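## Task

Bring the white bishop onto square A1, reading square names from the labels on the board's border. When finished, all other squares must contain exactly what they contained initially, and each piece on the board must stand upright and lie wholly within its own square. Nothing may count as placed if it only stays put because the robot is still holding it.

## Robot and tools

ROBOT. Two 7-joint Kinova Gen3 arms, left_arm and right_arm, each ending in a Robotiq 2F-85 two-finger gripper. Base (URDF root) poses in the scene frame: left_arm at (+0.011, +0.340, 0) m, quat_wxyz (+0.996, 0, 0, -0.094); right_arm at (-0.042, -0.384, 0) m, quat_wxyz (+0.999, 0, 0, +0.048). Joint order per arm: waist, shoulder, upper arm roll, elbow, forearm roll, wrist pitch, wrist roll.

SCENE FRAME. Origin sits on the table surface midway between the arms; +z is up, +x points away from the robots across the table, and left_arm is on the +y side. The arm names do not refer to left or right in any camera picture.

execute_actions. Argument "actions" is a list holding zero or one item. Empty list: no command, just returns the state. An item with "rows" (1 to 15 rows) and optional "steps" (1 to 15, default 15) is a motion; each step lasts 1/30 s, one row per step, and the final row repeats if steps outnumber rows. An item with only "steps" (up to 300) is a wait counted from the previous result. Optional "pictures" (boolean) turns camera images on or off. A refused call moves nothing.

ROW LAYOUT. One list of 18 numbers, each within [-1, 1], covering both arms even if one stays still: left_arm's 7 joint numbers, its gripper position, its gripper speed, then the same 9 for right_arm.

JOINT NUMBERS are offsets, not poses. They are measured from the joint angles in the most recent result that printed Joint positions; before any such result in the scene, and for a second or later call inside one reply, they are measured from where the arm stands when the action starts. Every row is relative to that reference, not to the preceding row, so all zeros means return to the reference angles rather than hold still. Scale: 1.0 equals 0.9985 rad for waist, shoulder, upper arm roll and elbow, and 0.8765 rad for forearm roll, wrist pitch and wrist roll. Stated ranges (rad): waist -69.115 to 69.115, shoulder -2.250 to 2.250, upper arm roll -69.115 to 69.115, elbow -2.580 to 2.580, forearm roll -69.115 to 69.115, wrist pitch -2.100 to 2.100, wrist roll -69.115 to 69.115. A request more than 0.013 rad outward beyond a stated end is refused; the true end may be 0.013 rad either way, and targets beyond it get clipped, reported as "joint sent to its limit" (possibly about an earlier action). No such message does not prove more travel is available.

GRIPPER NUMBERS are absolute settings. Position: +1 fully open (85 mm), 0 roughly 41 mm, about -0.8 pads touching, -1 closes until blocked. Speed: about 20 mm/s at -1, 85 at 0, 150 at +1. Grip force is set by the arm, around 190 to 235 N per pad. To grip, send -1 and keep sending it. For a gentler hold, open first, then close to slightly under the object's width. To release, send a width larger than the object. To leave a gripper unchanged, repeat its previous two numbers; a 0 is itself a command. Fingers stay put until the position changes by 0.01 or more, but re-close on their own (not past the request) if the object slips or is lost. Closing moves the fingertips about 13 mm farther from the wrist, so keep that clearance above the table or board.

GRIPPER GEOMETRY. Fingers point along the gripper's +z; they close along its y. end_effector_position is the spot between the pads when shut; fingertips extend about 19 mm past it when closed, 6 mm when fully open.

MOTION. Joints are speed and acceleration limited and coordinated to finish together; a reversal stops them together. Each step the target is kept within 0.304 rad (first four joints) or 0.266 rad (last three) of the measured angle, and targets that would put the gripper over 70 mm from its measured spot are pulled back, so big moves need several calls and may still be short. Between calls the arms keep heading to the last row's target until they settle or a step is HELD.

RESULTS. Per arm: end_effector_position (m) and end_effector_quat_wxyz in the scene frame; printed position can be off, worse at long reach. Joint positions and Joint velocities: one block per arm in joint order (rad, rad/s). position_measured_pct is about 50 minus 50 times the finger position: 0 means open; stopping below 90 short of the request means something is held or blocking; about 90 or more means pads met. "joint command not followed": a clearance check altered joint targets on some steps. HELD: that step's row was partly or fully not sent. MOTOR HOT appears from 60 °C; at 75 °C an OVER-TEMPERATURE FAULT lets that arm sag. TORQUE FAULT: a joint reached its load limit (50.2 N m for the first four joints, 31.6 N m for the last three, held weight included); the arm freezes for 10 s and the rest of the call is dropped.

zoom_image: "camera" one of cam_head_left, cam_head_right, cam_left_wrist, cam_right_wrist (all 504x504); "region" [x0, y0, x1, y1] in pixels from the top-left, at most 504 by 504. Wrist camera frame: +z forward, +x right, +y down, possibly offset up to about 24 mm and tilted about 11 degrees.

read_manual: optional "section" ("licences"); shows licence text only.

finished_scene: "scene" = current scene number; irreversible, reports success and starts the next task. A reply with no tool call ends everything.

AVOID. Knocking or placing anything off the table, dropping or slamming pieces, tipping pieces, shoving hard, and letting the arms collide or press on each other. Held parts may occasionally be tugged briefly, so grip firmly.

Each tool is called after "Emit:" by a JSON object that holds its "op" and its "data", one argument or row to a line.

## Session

Emit:
{"op": "execute_actions", "data": {
  "actions": []
}}

Scene clock: 0.00 s of 4000.00 s.
left_arm: end_effector_position=(+0.3806, +0.4532, +0.2555) position_measured_pct=0.0 end_effector_quat_wxyz=(-0.348, +0.903, +0.075, +0.241) | right_arm: end_effector_position=(+0.0957, -0.4709, +0.1568) position_measured_pct=0.0 end_effector_quat_wxyz=(+0.346, -0.418, +0.804, +0.244)
Joint positions: left_arm=[-0.193  0.168  0.311  2.308  1.874 -0.957  2.975] | right_arm=[ 1.621  0.499 -0.169  2.321 -0.496  1.105  4.283]
Joint velocities: left_arm=[-0.     0.001  0.     0.002  0.     0.001 -0.   ] | right_arm=[-0.     0.001 -0.     0.     0.     0.     0.001]
Motor temperatures (°C, as the motors report them): left_arm=[30 31 28 33 33 41 38] | right_arm=[32 29 28 32 35 37 36]

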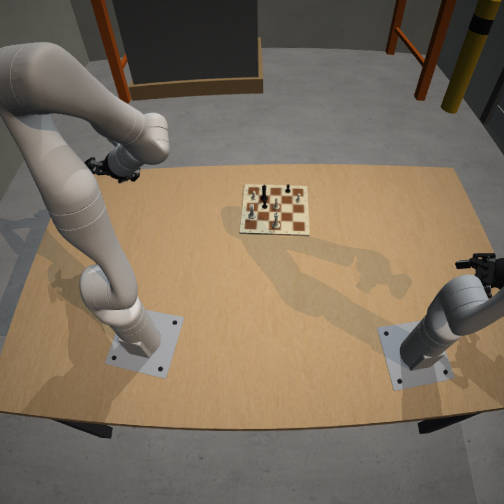

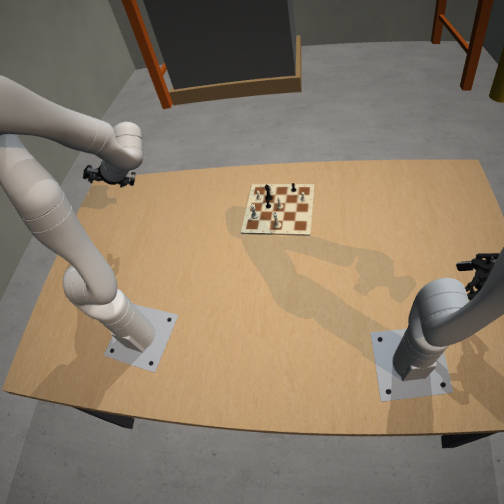

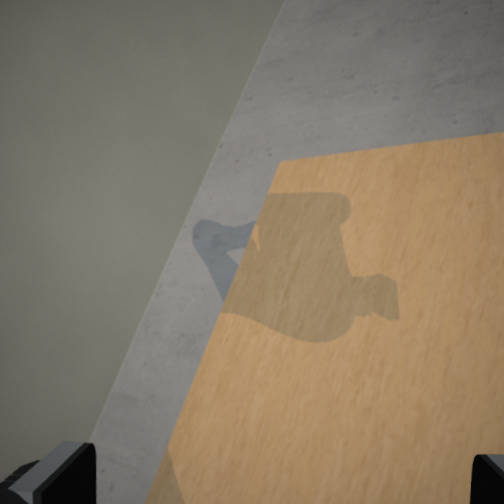

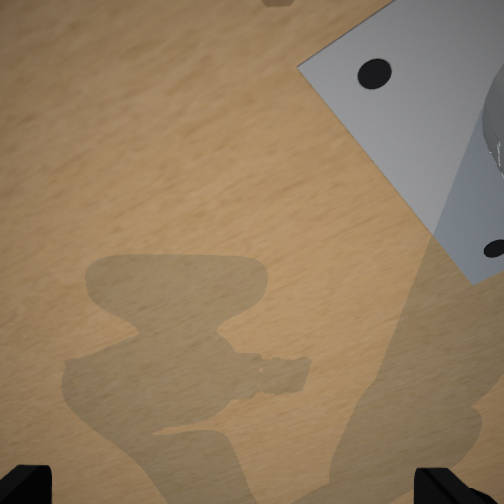

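Emit:
{"op": "execute_actions", "data": {
  "actions": [
    {"rows":[[0.694,0.462,-0.311,-0.963,1,-0.24,-0.817,0,0,0,0,0,0,0,0,0,1,0]]}
  ],
  "pictures": false
}}

Emit:
{"op": "zoom_image", "data": {
  "camera": "cam_head_left",
  "region": [230,165,320,245]
}}

Emit:
{"op": "execute_actions", "data": {
  "actions": [
    {"steps":75}
  ],
  "pictures": false
}}

Emit:
{"op": "execute_actions", "data": {
  "actions": [
    {"rows":[[0,0,0,0,0.446,0,0,0,0,0,0,0,0,0,0,0,1,0]]}
  ],
  "pictures": false
}}

Emit:
{"op": "execute_actions", "data": {
  "actions": [
    {"steps":25}
  ]
}}

Scene clock: 12.87 s of 4000.00 s.
left_arm: end_effector_position=(+0.4270, +0.3764, +0.2000) position_measured_pct=36.9 end_effector_quat_wxyz=(-0.382, +0.918, +0.021, +0.100) | right_arm: end_effector_position=(+0.0957, -0.4709, +0.1568) position_measured_pct=0.0 end_effector_quat_wxyz=(+0.346, -0.418, +0.804, +0.244)
Joint positions: left_arm=[ 0.182  0.504  0.052  1.935  2.201 -1.131  2.648] | right_arm=[ 1.621  0.499 -0.169  2.321 -0.496  1.105  4.283]
Joint velocities: left_arm=[ 0.755  0.343 -0.15  -0.771  0.677 -0.103 -0.676] | right_arm=[ 0.     0.001  0.    -0.    -0.     0.    -0.001]
Motor temperatures (°C, as the motors report them): left_arm=[30 31 28 33 33 41 38] | right_arm=[32 29 28 32 35 37 36]
Steps of this call (steps 1 to 90: nothing new was sent; then 9.37 s passed at rest; steps 91 to 105: all 15 steps of this action). Readings (joint positions | what the end effector reports):
91: left_arm=[-0.191 0.169 0.310 2.307 1.875 -0.958 2.974] | right_arm=[1.621 0.499 -0.169 2.321 -0.496 1.105 4.283] | left_arm position_measured_pct=0.0 | right_arm position_measured_pct=0.0
92: left_arm=[-0.184 0.176 0.305 2.301 1.879 -0.961 2.970] | right_arm=[1.621 0.499 -0.169 2.321 -0.496 1.105 4.283] | left_arm position_measured_pct=0.4 | right_arm position_measured_pct=0.0
94: left_arm=[-0.153 0.207 0.279 2.274 1.902 -0.980 2.947] | right_arm=[1.621 0.499 -0.169 2.321 -0.496 1.105 4.283] | left_arm position_measured_pct=4.8 | right_arm position_measured_pct=0.0
98: left_arm=[-0.027 0.332 0.163 2.152 2.008 -1.059 2.841] | right_arm=[1.621 0.499 -0.169 2.321 -0.496 1.105 4.283] | left_arm position_measured_pct=15.9 | right_arm position_measured_pct=0.0
105: the state above

Region (230, 165, 320, 245) of cam_head_left's 504x504 image, scaled by 5.600, with more detail than that image has.

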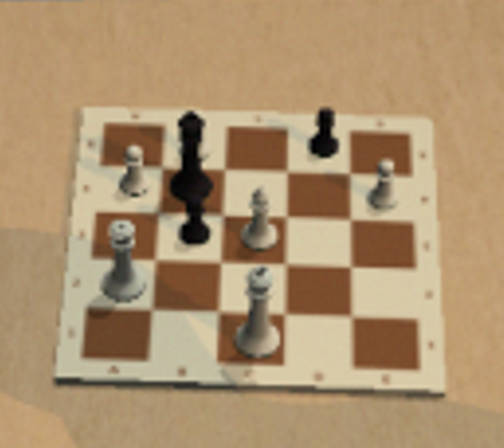

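Scene clock: 15.37 s of 4000.00 s.
left_arm: end_effector_position=(+0.4857, +0.0597, +0.2100) position_measured_pct=49.6 end_effector_quat_wxyz=(-0.138, +0.981, -0.076, +0.113) | right_arm: end_effector_position=(+0.0957, -0.4709, +0.1568) position_measured_pct=0.0 end_effector_quat_wxyz=(+0.346, -0.418, +0.804, +0.244)
Joint positions: left_arm=[ 0.5    0.629  0.     1.346  2.751 -1.167  2.258] | right_arm=[ 1.621  0.499 -0.169  2.321 -0.496  1.105  4.283]
Joint velocities: left_arm=[ 0.    -0.    -0.     0.    -0.001  0.001 -0.   ] | right_arm=[ 0.     0.001  0.001  0.    -0.    -0.     0.   ]
Motor temperatures (°C, as the motors report them): left_arm=[30 31 28 33 33 41 38] | right_arm=[32 29 28 32 35 37 36]
Steps of this call (steps 1 to 45: the robot went on to your last target; steps 46 to 75: nothing new was sent). Readings (joint positions | what the end effector reports):
1: left_arm=[0.207 0.515 0.048 1.910 2.223 -1.134 2.626] | right_arm=[1.621 0.499 -0.169 2.321 -0.496 1.105 4.283] | left_arm position_measured_pct=40.1 | right_arm position_measured_pct=0.0
2: left_arm=[0.231 0.525 0.043 1.885 2.245 -1.137 2.604] | right_arm=[1.621 0.499 -0.169 2.321 -0.496 1.105 4.283] | left_arm position_measured_pct=42.9 | right_arm position_measured_pct=0.0
4: left_arm=[0.276 0.542 0.036 1.835 2.288 -1.142 2.560] | right_arm=[1.621 0.499 -0.169 2.321 -0.496 1.105 4.283] | left_arm position_measured_pct=47.6 | right_arm position_measured_pct=0.0
8: left_arm=[0.348 0.570 0.024 1.732 2.379 -1.150 2.471] | right_arm=[1.621 0.499 -0.169 2.321 -0.496 1.105 4.283] | left_arm position_measured_pct=49.6 | right_arm position_measured_pct=0.0
75: the state above
All arms were judged still, so your last target was given up. Only a new action makes them travel on or press farther. Fingers that are still opening or closing keep moving.

Scene clock: 15.87 s of 4000.00 s.
left_arm: end_effector_position=(+0.4088, -0.0202, +0.1900) position_measured_pct=49.6 end_effector_quat_wxyz=(+0.000, +1.000, -0.001, -0.001) | right_arm: end_effector_position=(+0.0957, -0.4709, +0.1568) position_measured_pct=0.0 end_effector_quat_wxyz=(+0.346, -0.418, +0.804, +0.244)
Joint positions: left_arm=[ 0.501  0.629  0.001  1.346  3.142 -1.167  2.258] | right_arm=[ 1.621  0.499 -0.169  2.321 -0.496  1.105  4.283]
Joint velocities: left_arm=[-0.003 -0.002 -0.01  -0.    -0.001 -0.     0.   ] | right_arm=[-0.     0.    -0.001  0.    -0.    -0.    -0.001]
Motor temperatures (°C, as the motors report them): left_arm=[30 31 28 33 33 41 38] | right_arm=[32 29 28 32 35 37 36]
Steps of this call (steps 1 to 15: all 15 steps of this action). Readings (joint positions | what the end effector reports):
1: left_arm=[0.500 0.629 0.000 1.346 2.752 -1.167 2.258] | right_arm=[1.621 0.499 -0.169 2.321 -0.496 1.105 4.283] | left_arm position_measured_pct=49.6 | right_arm position_measured_pct=0.0
2: left_arm=[0.499 0.629 -0.000 1.346 2.761 -1.167 2.258] | right_arm=[1.621 0.499 -0.169 2.321 -0.496 1.105 4.283] | left_arm position_measured_pct=49.6 | right_arm position_measured_pct=0.0
4: left_arm=[0.499 0.629 -0.001 1.346 2.811 -1.167 2.258] | right_arm=[1.621 0.499 -0.169 2.321 -0.496 1.105 4.283] | left_arm position_measured_pct=49.6 | right_arm position_measured_pct=0.0
8: left_arm=[0.499 0.629 -0.000 1.346 2.972 -1.167 2.258] | right_arm=[1.621 0.499 -0.169 2.321 -0.496 1.105 4.283] | left_arm position_measured_pct=49.6 | right_arm position_measured_pct=0.0
15: the state above

Scene clock: 16.70 s of 4000.00 s.
left_arm: end_effector_position=(+0.4098, -0.0192, +0.1901) position_measured_pct=49.6 end_effector_quat_wxyz=(-0.000, +1.000, -0.000, -0.000) | right_arm: end_effector_position=(+0.0957, -0.4709, +0.1568) position_measured_pct=0.0 end_effector_quat_wxyz=(+0.346, -0.418, +0.804, +0.244)
Joint positions: left_arm=[ 0.5    0.629  0.     1.346  3.142 -1.167  2.258] | right_arm=[ 1.621  0.499 -0.169  2.321 -0.496  1.105  4.283]
Joint velocities: left_arm=[-0.     0.    -0.     0.001 -0.     0.001  0.   ] | right_arm=[ 0. -0. -0.  0. -0. -0.  0.]
Motor temperatures (°C, as the motors report them): left_arm=[30 31 28 33 33 41 38] | right_arm=[32 29 28 32 35 37 36]
Steps of this call (steps 1 to 15: the robot went on to your last target; steps 16 to 25: nothing new was sent). Readings (joint positions | what the end effector reports):
1: left_arm=[0.501 0.629 0.001 1.346 3.142 -1.167 2.258] | right_arm=[1.621 0.499 -0.169 2.321 -0.496 1.105 4.283] | left_arm position_measured_pct=49.6 | right_arm position_measured_pct=0.0
2: left_arm=[0.500 0.629 0.001 1.346 3.142 -1.167 2.258] | right_arm=[1.621 0.499 -0.169 2.321 -0.496 1.105 4.283] | left_arm position_measured_pct=49.6 | right_arm position_measured_pct=0.0
4: left_arm=[0.500 0.629 0.000 1.346 3.142 -1.167 2.258] | right_arm=[1.621 0.499 -0.169 2.321 -0.496 1.105 4.283] | left_arm position_measured_pct=49.6 | right_arm position_measured_pct=0.0
8: left_arm=[0.500 0.629 0.000 1.346 3.142 -1.167 2.258] | right_arm=[1.621 0.499 -0.169 2.321 -0.496 1.105 4.283] | left_arm position_measured_pct=49.6 | right_arm position_measured_pct=0.0
25: the state above
All arms were judged still, so your last target was given up. Only a new action makes them travel on or press farther. Fingers that are still opening or closing keep moving.

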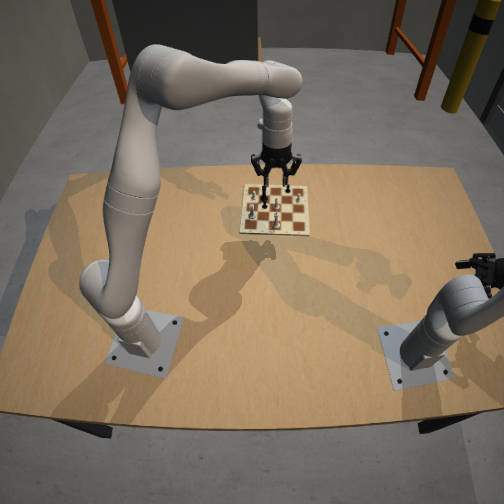

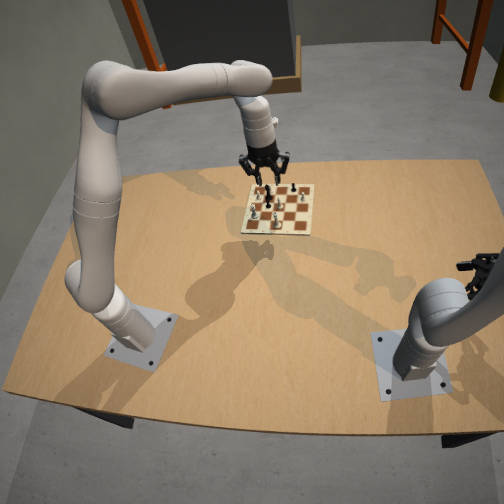

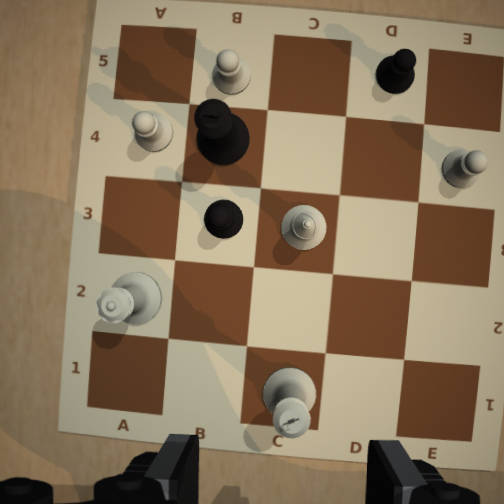

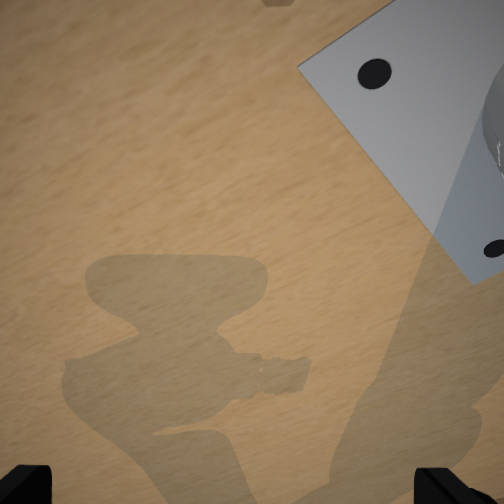

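Emit:
{"op": "execute_actions", "data": {
  "actions": [
    {"rows":[[-0.058,0.216,0,-0.113,0,0.118,0.75,-0.2,0,0,0,0,0,0,0,0,1,0]]}
  ],
  "pictures": false
}}

Emit:
{"op": "execute_actions", "data": {
  "actions": [
    {"steps":30}
  ]
}}

Scene clock: 28.47 s of 4000.00 s.
left_arm: end_effector_position=(+0.4686, -0.0269, +0.1084) position_measured_pct=59.9 end_effector_quat_wxyz=(+0.001, +0.966, +0.257, +0.001) | right_arm: end_effector_position=(+0.0957, -0.4709, +0.1568) position_measured_pct=0.0 end_effector_quat_wxyz=(+0.346, -0.418, +0.804, +0.244)
Joint positions: left_arm=[ 0.447  0.827 -0.     1.242  3.142 -1.071  2.725] | right_arm=[ 1.621  0.499 -0.169  2.321 -0.496  1.105  4.283]
Joint velocities: left_arm=[-0.035  0.134  0.002 -0.071  0.001  0.058  1.216] | right_arm=[ 0.     0.001  0.     0.    -0.    -0.    -0.   ]
Motor temperatures (°C, as the motors report them): left_arm=[30 31 28 33 33 41 38] | right_arm=[32 29 28 32 35 38 36]
Steps of this call (steps 1 to 90: nothing new was sent; then 8.27 s passed at rest; steps 91 to 105: all 15 steps of this action). Readings (joint positions | what the end effector reports):
91: left_arm=[0.499 0.630 0.000 1.345 3.142 -1.167 2.259] | right_arm=[1.621 0.499 -0.169 2.321 -0.496 1.105 4.283] | left_arm position_measured_pct=49.6 | right_arm position_measured_pct=0.0
92: left_arm=[0.498 0.637 0.001 1.342 3.142 -1.165 2.265] | right_arm=[1.621 0.499 -0.169 2.321 -0.496 1.105 4.283] | left_arm position_measured_pct=50.4 | right_arm position_measured_pct=0.0
94: left_arm=[0.490 0.666 0.001 1.327 3.142 -1.152 2.298] | right_arm=[1.621 0.499 -0.169 2.321 -0.496 1.105 4.283] | left_arm position_measured_pct=54.4 | right_arm position_measured_pct=0.0
98: left_arm=[0.465 0.758 0.000 1.280 3.142 -1.106 2.440] | right_arm=[1.621 0.499 -0.169 2.321 -0.496 1.105 4.283] | left_arm position_measured_pct=59.5 | right_arm position_measured_pct=0.0
105: the state above

Scene clock: 29.47 s of 4000.00 s.
left_arm: end_effector_position=(+0.4728, -0.0267, +0.1002) position_measured_pct=59.9 end_effector_quat_wxyz=(+0.000, +0.937, +0.350, -0.000) | right_arm: end_effector_position=(+0.0957, -0.4709, +0.1568) position_measured_pct=0.0 end_effector_quat_wxyz=(+0.346, -0.418, +0.804, +0.244)
Joint positions: left_arm=[ 0.442  0.845  0.     1.233  3.142 -1.064  2.916] | right_arm=[ 1.621  0.499 -0.169  2.321 -0.496  1.105  4.283]
Joint velocities: left_arm=[-0.     0.001  0.    -0.001 -0.    -0.    -0.   ] | right_arm=[-0. -0. -0. -0. -0. -0.  0.]
Motor temperatures (°C, as the motors report them): left_arm=[30 31 28 33 33 41 38] | right_arm=[32 29 28 32 35 38 36]
Steps of this call (steps 1 to 30: the robot went on to your last target). Readings (joint positions | what the end effector reports):
1: left_arm=[0.445 0.831 0.000 1.240 3.142 -1.069 2.765] | right_arm=[1.621 0.499 -0.169 2.321 -0.496 1.105 4.283] | left_arm position_measured_pct=59.9 | right_arm position_measured_pct=0.0
2: left_arm=[0.444 0.835 0.000 1.238 3.142 -1.068 2.806] | right_arm=[1.621 0.499 -0.169 2.321 -0.496 1.105 4.283] | left_arm position_measured_pct=59.9 | right_arm position_measured_pct=0.0
4: left_arm=[0.443 0.841 0.000 1.235 3.142 -1.065 2.878] | right_arm=[1.621 0.499 -0.169 2.321 -0.496 1.105 4.283] | left_arm position_measured_pct=59.9 | right_arm position_measured_pct=0.0
8: left_arm=[0.442 0.844 0.000 1.233 3.142 -1.064 2.916] | right_arm=[1.621 0.499 -0.169 2.321 -0.496 1.105 4.283] | left_arm position_measured_pct=59.9 | right_arm position_measured_pct=0.0
30: the state above
All arms were judged still, so your last target was given up. Only a new action makes them travel on or press farther. Fingers that are still opening or closing keep moving.

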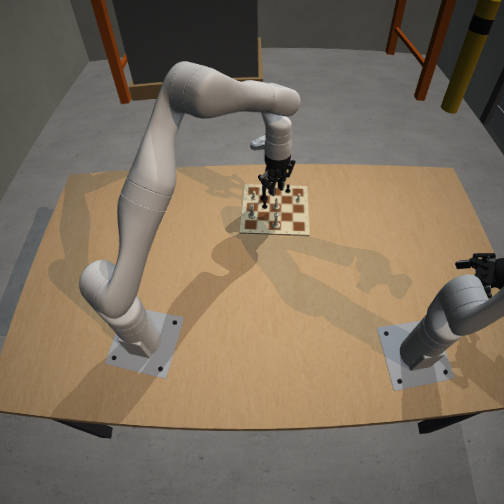

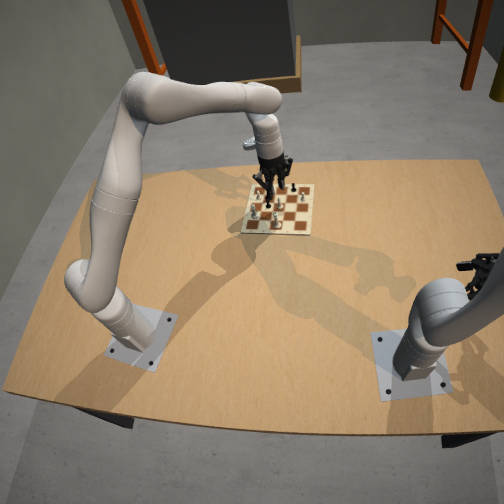

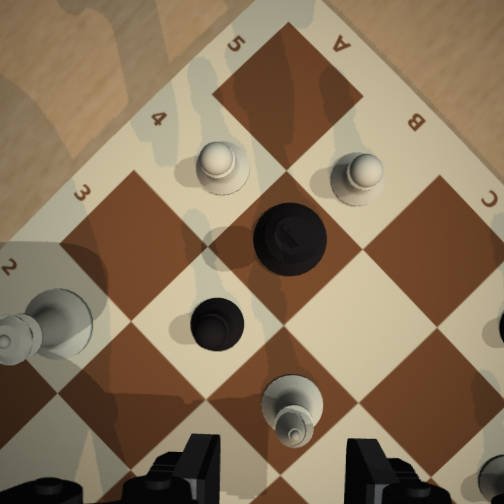

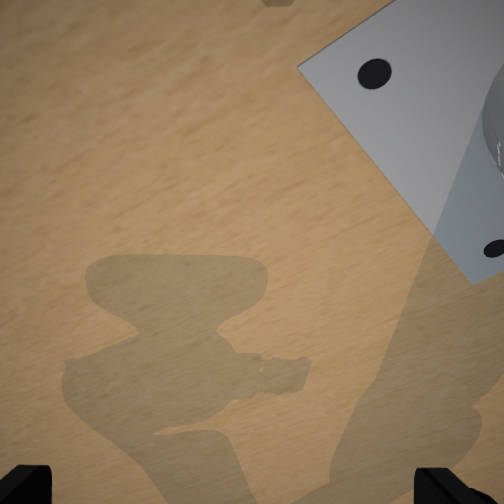

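Emit:
{"op": "execute_actions", "data": {
  "actions": [
    {"rows":[[0.001,0.0775,0,0.031,0,0.124,0,-0.2,0,0,0,0,0,0,0,0,1,0]]}
  ],
  "pictures": false
}}

Emit:
{"op": "execute_actions", "data": {
  "actions": [
    {"steps":8}
  ]
}}

Emit:
{"op": "execute_actions", "data": {
  "actions": [
    {"rows":[[0,0,0,0,0,0,0,-1,-0.5,0,0,0,0,0,0,0,1,0]]}
  ],
  "pictures": false
}}

Emit:
{"op": "execute_actions", "data": {
  "actions": [
    {"steps":10}
  ]
}}

Emit:
{"op": "zoom_image", "data": {
  "camera": "cam_head_left",
  "region": [230,165,320,245]
}}

Scene clock: 46.23 s of 4000.00 s.
left_arm: end_effector_position=(+0.4746, -0.0288, +0.0464) position_measured_pct=59.9 end_effector_quat_wxyz=(+0.000, +0.937, +0.350, +0.000) | right_arm: end_effector_position=(+0.0957, -0.4709, +0.1568) position_measured_pct=0.0 end_effector_quat_wxyz=(+0.346, -0.418, +0.804, +0.244)
Joint positions: left_arm=[ 0.443  0.922  0.     1.264  3.142 -0.955  2.916] | right_arm=[ 1.621  0.499 -0.169  2.321 -0.496  1.105  4.283]
Joint velocities: left_arm=[ 0.     0.004 -0.    -0.002 -0.     0.     0.   ] | right_arm=[-0.    -0.001  0.    -0.     0.    -0.     0.001]
Motor temperatures (°C, as the motors report them): left_arm=[30 32 28 33 33 41 38] | right_arm=[32 29 28 32 35 38 36]
Steps of this call (steps 1 to 90: nothing new was sent; then 13.27 s passed at rest; steps 91 to 105: all 15 steps of this action). Readings (joint positions | what the end effector reports):
91: left_arm=[0.442 0.846 0.000 1.233 3.142 -1.063 2.916] | right_arm=[1.621 0.499 -0.169 2.321 -0.496 1.105 4.283] | left_arm position_measured_pct=59.9 | right_arm position_measured_pct=0.0
92: left_arm=[0.442 0.852 0.000 1.235 3.142 -1.056 2.916] | right_arm=[1.621 0.499 -0.169 2.321 -0.496 1.105 4.283] | left_arm position_measured_pct=59.9 | right_arm position_measured_pct=0.0
94: left_arm=[0.442 0.879 0.000 1.244 3.142 -1.018 2.916] | right_arm=[1.621 0.499 -0.169 2.321 -0.496 1.105 4.283] | left_arm position_measured_pct=59.9 | right_arm position_measured_pct=0.0
98: left_arm=[0.443 0.920 0.000 1.265 3.142 -0.957 2.916] | right_arm=[1.621 0.499 -0.169 2.321 -0.496 1.105 4.283] | left_arm position_measured_pct=59.9 | right_arm position_measured_pct=0.0
105: the state above

Scene clock: 46.50 s of 4000.00 s.
left_arm: end_effector_position=(+0.4746, -0.0287, +0.0462) position_measured_pct=59.9 end_effector_quat_wxyz=(+0.000, +0.937, +0.350, -0.000) | right_arm: end_effector_position=(+0.0957, -0.4709, +0.1568) position_measured_pct=0.0 end_effector_quat_wxyz=(+0.346, -0.418, +0.804, +0.244)
Joint positions: left_arm=[ 0.443  0.922  0.     1.264  3.142 -0.955  2.916] | right_arm=[ 1.621  0.499 -0.169  2.321 -0.496  1.105  4.283]
Joint velocities: left_arm=[ 0.     0.    -0.    -0.     0.    -0.001  0.   ] | right_arm=[ 0.    -0.001 -0.001  0.     0.    -0.     0.   ]
Motor temperatures (°C, as the motors report them): left_arm=[30 32 28 33 33 41 38] | right_arm=[32 29 28 32 35 38 36]
Steps of this call (steps 1 to 8: the robot went on to your last target). Readings (joint positions | what the end effector reports):
1: left_arm=[0.443 0.922 0.000 1.264 3.142 -0.955 2.916] | right_arm=[1.621 0.499 -0.169 2.321 -0.496 1.105 4.283] | left_arm position_measured_pct=59.9 | right_arm position_measured_pct=0.0
2: left_arm=[0.443 0.922 0.000 1.264 3.142 -0.955 2.916] | right_arm=[1.621 0.499 -0.169 2.321 -0.496 1.105 4.283] | left_arm position_measured_pct=59.9 | right_arm position_measured_pct=0.0
4: left_arm=[0.443 0.922 0.000 1.264 3.142 -0.955 2.916] | right_arm=[1.621 0.499 -0.169 2.321 -0.496 1.105 4.283] | left_arm position_measured_pct=59.9 | right_arm position_measured_pct=0.0
8: the state above

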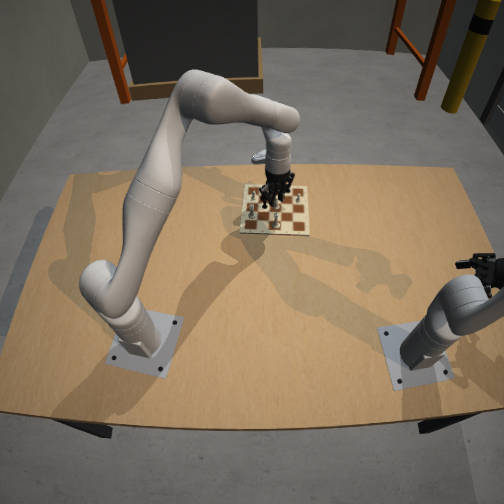

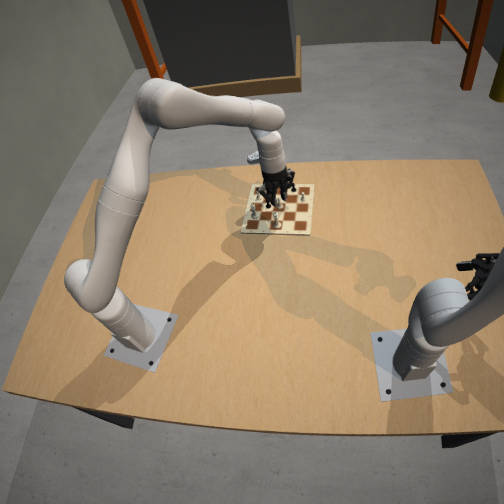

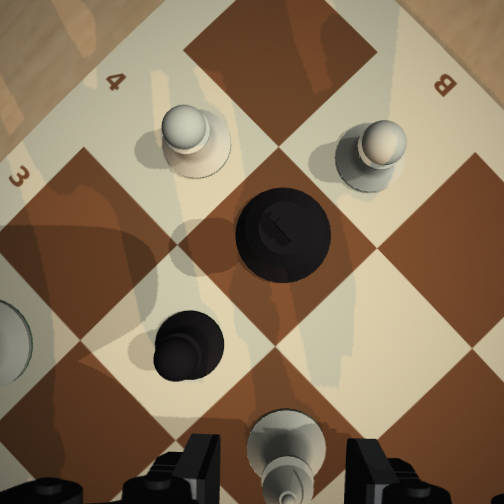

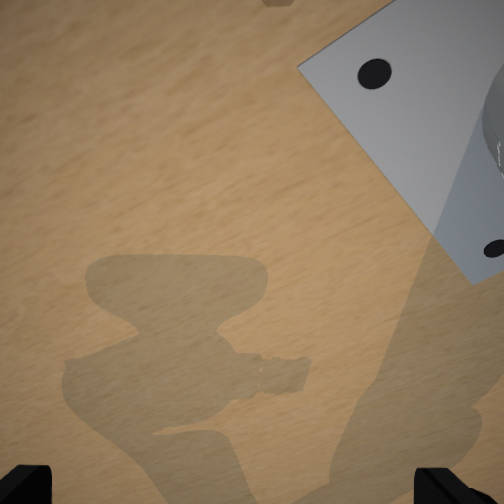

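Scene clock: 47.00 s of 4000.00 s.
left_arm: end_effector_position=(+0.4746, -0.0288, +0.0462) position_measured_pct=81.3 end_effector_quat_wxyz=(+0.000, +0.937, +0.350, -0.000) | right_arm: end_effector_position=(+0.0957, -0.4709, +0.1568) position_measured_pct=0.0 end_effector_quat_wxyz=(+0.346, -0.418, +0.804, +0.244)
Joint positions: left_arm=[ 0.443  0.922  0.     1.264  3.142 -0.955  2.916] | right_arm=[ 1.621  0.499 -0.169  2.321 -0.496  1.105  4.283]
Joint velocities: left_arm=[-0.    -0.001 -0.    -0.001  0.    -0.001  0.   ] | right_arm=[ 0.     0.001  0.    -0.    -0.    -0.    -0.001]
Motor temperatures (°C, as the motors report them): left_arm=[30 32 28 33 33 41 38] | right_arm=[32 29 28 32 35 38 36]
Steps of this call (steps 1 to 15: all 15 steps of this action). Readings (joint positions | what the end effector reports):
1: left_arm=[0.443 0.922 0.000 1.264 3.142 -0.955 2.916] | right_arm=[1.621 0.499 -0.169 2.321 -0.496 1.105 4.283] | left_arm position_measured_pct=59.9 | right_arm position_measured_pct=0.0
2: left_arm=[0.443 0.922 0.000 1.264 3.142 -0.955 2.916] | right_arm=[1.621 0.499 -0.169 2.321 -0.496 1.105 4.283] | left_arm position_measured_pct=60.3 | right_arm position_measured_pct=0.0
4: left_arm=[0.443 0.922 0.000 1.264 3.142 -0.955 2.916] | right_arm=[1.621 0.499 -0.169 2.321 -0.496 1.105 4.283] | left_arm position_measured_pct=62.7 | right_arm position_measured_pct=0.0
8: left_arm=[0.443 0.922 0.000 1.264 3.142 -0.955 2.916] | right_arm=[1.621 0.499 -0.169 2.321 -0.496 1.105 4.283] | left_arm position_measured_pct=69.8 | right_arm position_measured_pct=0.0
15: the state above

Scene clock: 47.33 s of 4000.00 s.
left_arm: end_effector_position=(+0.4746, -0.0288, +0.0463) position_measured_pct=84.1 end_effector_quat_wxyz=(+0.000, +0.937, +0.350, +0.000) | right_arm: end_effector_position=(+0.0957, -0.4709, +0.1568) position_measured_pct=0.0 end_effector_quat_wxyz=(+0.346, -0.418, +0.804, +0.244)
Joint positions: left_arm=[ 0.443  0.922  0.     1.264  3.142 -0.955  2.916] | right_arm=[ 1.621  0.499 -0.169  2.321 -0.496  1.105  4.283]
Joint velocities: left_arm=[-0.     0.    -0.    -0.001  0.     0.001 -0.001] | right_arm=[-0.     0.001  0.001  0.     0.    -0.    -0.001]
Motor temperatures (°C, as the motors report them): left_arm=[30 32 28 33 33 41 38] | right_arm=[32 29 28 32 35 38 36]
Steps of this call (steps 1 to 10: the robot went on to your last target). Readings (joint positions | what the end effector reports):
1: left_arm=[0.443 0.922 0.000 1.264 3.142 -0.955 2.916] | right_arm=[1.621 0.499 -0.169 2.321 -0.496 1.105 4.283] | left_arm position_measured_pct=82.1 | right_arm position_measured_pct=0.0
2: left_arm=[0.443 0.922 0.000 1.264 3.142 -0.955 2.916] | right_arm=[1.621 0.499 -0.169 2.321 -0.496 1.105 4.283] | left_arm position_measured_pct=82.9 | right_arm position_measured_pct=0.0
4: left_arm=[0.443 0.922 0.000 1.264 3.142 -0.955 2.916] | right_arm=[1.621 0.499 -0.169 2.321 -0.496 1.105 4.283] | left_arm position_measured_pct=84.1 | right_arm position_measured_pct=0.0
8: left_arm=[0.443 0.922 0.000 1.264 3.142 -0.955 2.916] | right_arm=[1.621 0.499 -0.169 2.321 -0.496 1.105 4.283] | left_arm position_measured_pct=84.1 | right_arm position_measured_pct=0.0
10: the state above

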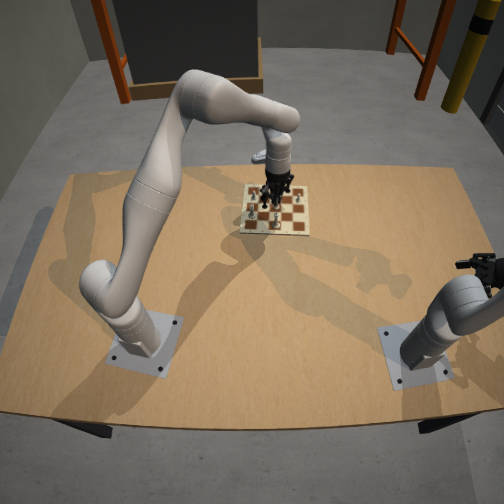

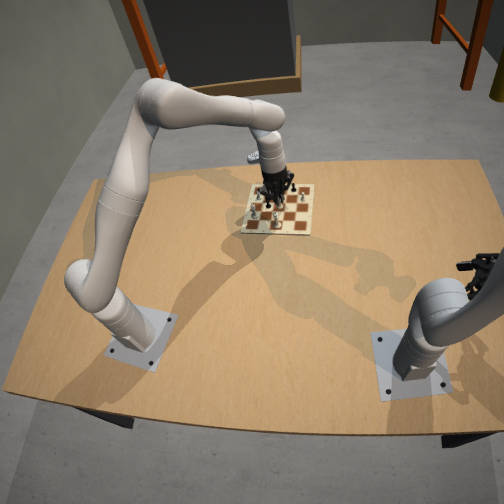

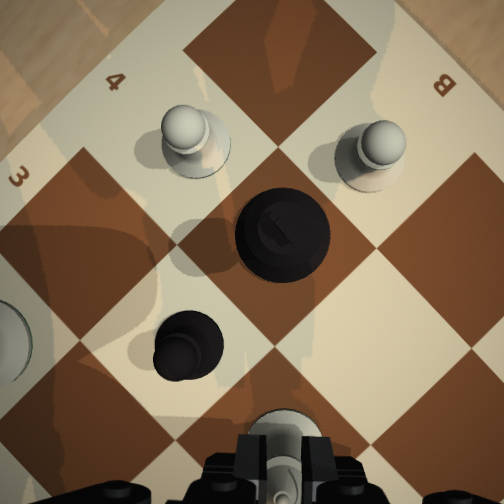

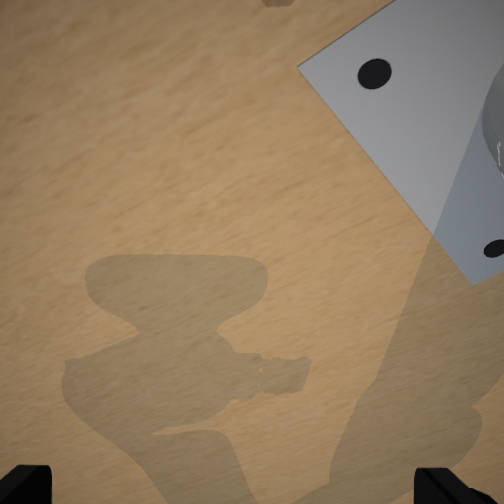

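Region (230, 165, 320, 245) of cam_head_left's 504x504 image, scaled by 5.600, with more detail than that image has.

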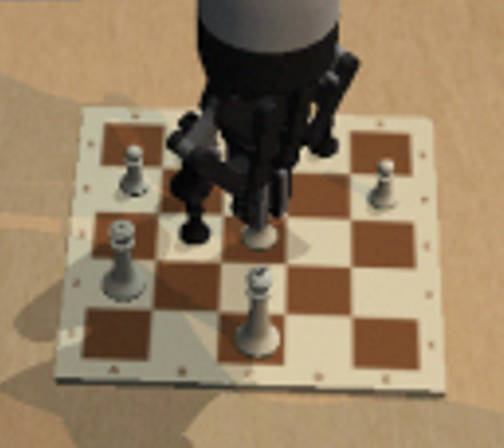

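Emit:
{"op": "execute_actions", "data": {
  "actions": [
    {"rows":[[0,-0.0775,0,-0.031,0,-0.124,0,-1,-0.5,0,0,0,0,0,0,0,1,0]]}
  ],
  "pictures": false
}}

Emit:
{"op": "execute_actions", "data": {
  "actions": [
    {"rows":[[-0.0506,-0.19,0,0.446,0,0.291,-0.4,-1,-0.5,0,0,0,0,0,0,0,1,0]]}
  ],
  "pictures": false
}}

Emit:
{"op": "execute_actions", "data": {
  "actions": [
    {"steps":25}
  ],
  "pictures": false
}}

Emit:
{"op": "execute_actions", "data": {
  "actions": [
    {"rows":[[0,0.055,0,0.0247,0,0.091,0,-1,-0.5,0,0,0,0,0,0,0,1,0]]}
  ]
}}

Emit:
{"op": "zoom_image", "data": {
  "camera": "cam_head_left",
  "region": [215,175,295,245]
}}

Scene clock: 62.17 s of 4000.00 s.
left_arm: end_effector_position=(+0.4724, -0.0272, +0.1001) position_measured_pct=84.1 end_effector_quat_wxyz=(+0.000, +0.937, +0.350, -0.000) | right_arm: end_effector_position=(+0.0957, -0.4709, +0.1568) position_measured_pct=0.0 end_effector_quat_wxyz=(+0.346, -0.418, +0.804, +0.244)
Joint positions: left_arm=[ 0.443  0.845  0.     1.233  3.142 -1.064  2.916] | right_arm=[ 1.621  0.499 -0.169  2.321 -0.496  1.105  4.283]
Joint velocities: left_arm=[-0.    -0.004 -0.     0.001  0.     0.001  0.001] | right_arm=[ 0.    -0.    -0.     0.    -0.     0.     0.001]
Motor temperatures (°C, as the motors report them): left_arm=[30 32 28 33 33 41 38] | right_arm=[32 29 28 32 35 38 36]
Steps of this call (steps 1 to 15: the robot went on to your last target; steps 16 to 90: nothing new was sent; then 11.33 s passed at rest; steps 91 to 105: all 15 steps of this action). Readings (joint positions | what the end effector reports):
91: left_arm=[0.443 0.921 0.000 1.264 3.142 -0.956 2.916] | right_arm=[1.621 0.499 -0.169 2.321 -0.496 1.105 4.283] | left_arm position_measured_pct=84.1 | right_arm position_measured_pct=0.0
92: left_arm=[0.443 0.915 0.000 1.262 3.142 -0.963 2.916] | right_arm=[1.621 0.499 -0.169 2.321 -0.496 1.105 4.283] | left_arm position_measured_pct=84.1 | right_arm position_measured_pct=0.0
94: left_arm=[0.443 0.887 0.000 1.253 3.142 -1.000 2.916] | right_arm=[1.621 0.499 -0.169 2.321 -0.496 1.105 4.283] | left_arm position_measured_pct=84.1 | right_arm position_measured_pct=0.0
98: left_arm=[0.443 0.847 0.000 1.232 3.142 -1.062 2.916] | right_arm=[1.621 0.499 -0.169 2.321 -0.496 1.105 4.283] | left_arm position_measured_pct=84.1 | right_arm position_measured_pct=0.0
105: the state above

Scene clock: 62.67 s of 4000.00 s.
left_arm: end_effector_position=(+0.4139, +0.0447, +0.0931) position_measured_pct=84.1 end_effector_quat_wxyz=(+0.005, +0.976, +0.218, +0.004) | right_arm: end_effector_position=(+0.0957, -0.4709, +0.1568) position_measured_pct=0.0 end_effector_quat_wxyz=(+0.346, -0.418, +0.804, +0.244)
Joint positions: left_arm=[ 0.396  0.67  -0.     1.633  3.142 -0.825  2.595] | right_arm=[ 1.621  0.499 -0.169  2.321 -0.496  1.105  4.283]
Joint velocities: left_arm=[-0.046 -0.164  0.001  0.653  0.     0.232 -0.445] | right_arm=[ 0.     0.     0.001 -0.    -0.     0.    -0.   ]
Motor temperatures (°C, as the motors report them): left_arm=[30 32 28 33 33 41 38] | right_arm=[32 29 28 32 35 38 36]
Steps of this call (steps 1 to 15: all 15 steps of this action). Readings (joint positions | what the end effector reports):
1: left_arm=[0.443 0.844 0.000 1.234 3.142 -1.063 2.915] | right_arm=[1.621 0.499 -0.169 2.321 -0.496 1.105 4.283] | left_arm position_measured_pct=84.1 | right_arm position_measured_pct=0.0
2: left_arm=[0.442 0.840 0.000 1.240 3.142 -1.057 2.911] | right_arm=[1.621 0.499 -0.169 2.321 -0.496 1.105 4.283] | left_arm position_measured_pct=84.1 | right_arm position_measured_pct=0.0
4: left_arm=[0.437 0.821 0.001 1.268 3.142 -1.034 2.888] | right_arm=[1.621 0.499 -0.169 2.321 -0.496 1.105 4.283] | left_arm position_measured_pct=84.1 | right_arm position_measured_pct=0.0
8: left_arm=[0.418 0.748 0.000 1.389 3.142 -0.936 2.781] | right_arm=[1.621 0.499 -0.169 2.321 -0.496 1.105 4.283] | left_arm position_measured_pct=84.1 | right_arm position_measured_pct=0.0
15: the state above

Scene clock: 63.50 s of 4000.00 s.
left_arm: end_effector_position=(+0.4018, +0.0547, +0.0899) position_measured_pct=84.1 end_effector_quat_wxyz=(-0.000, +0.979, +0.206, -0.000) | right_arm: end_effector_position=(+0.0957, -0.4709, +0.1568) position_measured_pct=0.0 end_effector_quat_wxyz=(+0.346, -0.418, +0.804, +0.244)
Joint positions: left_arm=[ 0.392  0.655  0.     1.678  3.142 -0.809  2.565] | right_arm=[ 1.621  0.499 -0.169  2.321 -0.496  1.105  4.283]
Joint velocities: left_arm=[-0.     0.    -0.001  0.    -0.     0.001 -0.   ] | right_arm=[-0.    -0.    -0.001  0.     0.     0.     0.   ]
Motor temperatures (°C, as the motors report them): left_arm=[30 32 28 33 33 41 38] | right_arm=[32 29 28 32 35 38 36]
Steps of this call (steps 1 to 25: the robot went on to your last target). Readings (joint positions | what the end effector reports):
1: left_arm=[0.395 0.665 -0.000 1.652 3.142 -0.819 2.582] | right_arm=[1.621 0.499 -0.169 2.321 -0.496 1.105 4.283] | left_arm position_measured_pct=84.1 | right_arm position_measured_pct=0.0
2: left_arm=[0.394 0.662 0.000 1.666 3.142 -0.814 2.573] | right_arm=[1.621 0.499 -0.169 2.321 -0.496 1.105 4.283] | left_arm position_measured_pct=84.1 | right_arm position_measured_pct=0.0
4: left_arm=[0.393 0.659 0.000 1.676 3.142 -0.810 2.566] | right_arm=[1.621 0.499 -0.169 2.321 -0.496 1.105 4.283] | left_arm position_measured_pct=84.1 | right_arm position_measured_pct=0.0
8: left_arm=[0.393 0.657 0.000 1.678 3.142 -0.809 2.565] | right_arm=[1.621 0.499 -0.169 2.321 -0.496 1.105 4.283] | left_arm position_measured_pct=84.1 | right_arm position_measured_pct=0.0
25: the state above

Scene clock: 64.00 s of 4000.00 s.
left_arm: end_effector_position=(+0.4018, +0.0547, +0.0581) position_measured_pct=84.1 end_effector_quat_wxyz=(+0.000, +0.979, +0.206, -0.000) | right_arm: end_effector_position=(+0.0957, -0.4709, +0.1568) position_measured_pct=0.0 end_effector_quat_wxyz=(+0.346, -0.418, +0.804, +0.244)
Joint positions: left_arm=[ 0.392  0.71   0.     1.703  3.142 -0.729  2.565] | right_arm=[ 1.621  0.499 -0.169  2.321 -0.496  1.105  4.283]
Joint velocities: left_arm=[ 0.     0.003 -0.     0.001 -0.     0.    -0.001] | right_arm=[-0.    -0.001 -0.001  0.     0.    -0.     0.   ]
Motor temperatures (°C, as the motors report them): left_arm=[30 32 28 33 33 41 38] | right_arm=[32 29 28 32 35 38 36]
Steps of this call (steps 1 to 15: all 15 steps of this action). Readings (joint positions | what the end effector reports):
1: left_arm=[0.392 0.657 0.000 1.679 3.142 -0.807 2.565] | right_arm=[1.621 0.499 -0.169 2.321 -0.496 1.105 4.283] | left_arm position_measured_pct=84.1 | right_arm position_measured_pct=0.0
2: left_arm=[0.392 0.663 0.000 1.681 3.142 -0.800 2.565] | right_arm=[1.621 0.499 -0.169 2.321 -0.496 1.105 4.283] | left_arm position_measured_pct=84.1 | right_arm position_measured_pct=0.0
4: left_arm=[0.392 0.689 0.000 1.691 3.142 -0.764 2.565] | right_arm=[1.621 0.499 -0.169 2.321 -0.496 1.105 4.283] | left_arm position_measured_pct=84.1 | right_arm position_measured_pct=0.0
8: left_arm=[0.392 0.708 0.000 1.703 3.142 -0.730 2.565] | right_arm=[1.621 0.499 -0.169 2.321 -0.496 1.105 4.283] | left_arm position_measured_pct=84.1 | right_arm position_measured_pct=0.0
15: the state above

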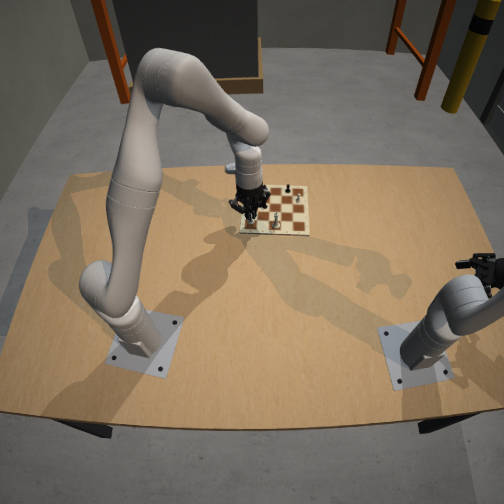

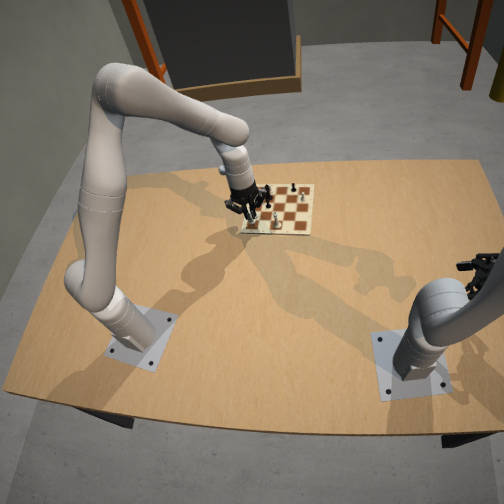

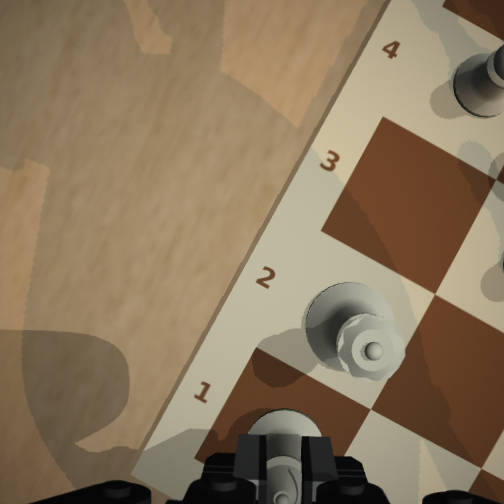

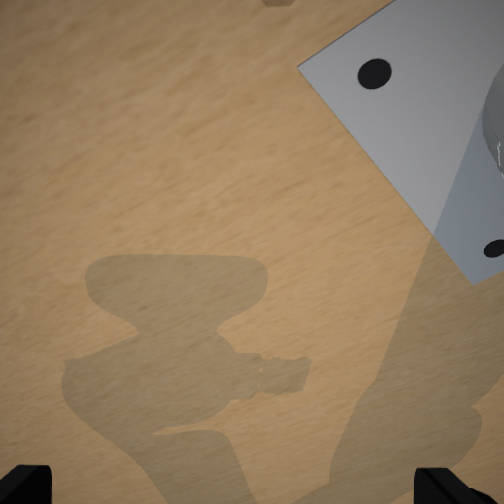

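Region (215, 175, 295, 245) of cam_head_left's 504x504 image, scaled by 6.300, with more detail than that image has; it fills the top 441 rows of this view, and the rest is white.

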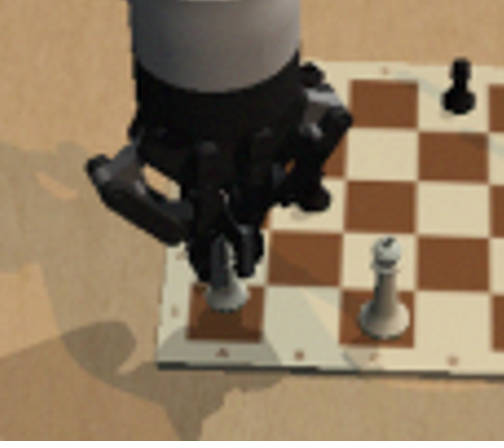

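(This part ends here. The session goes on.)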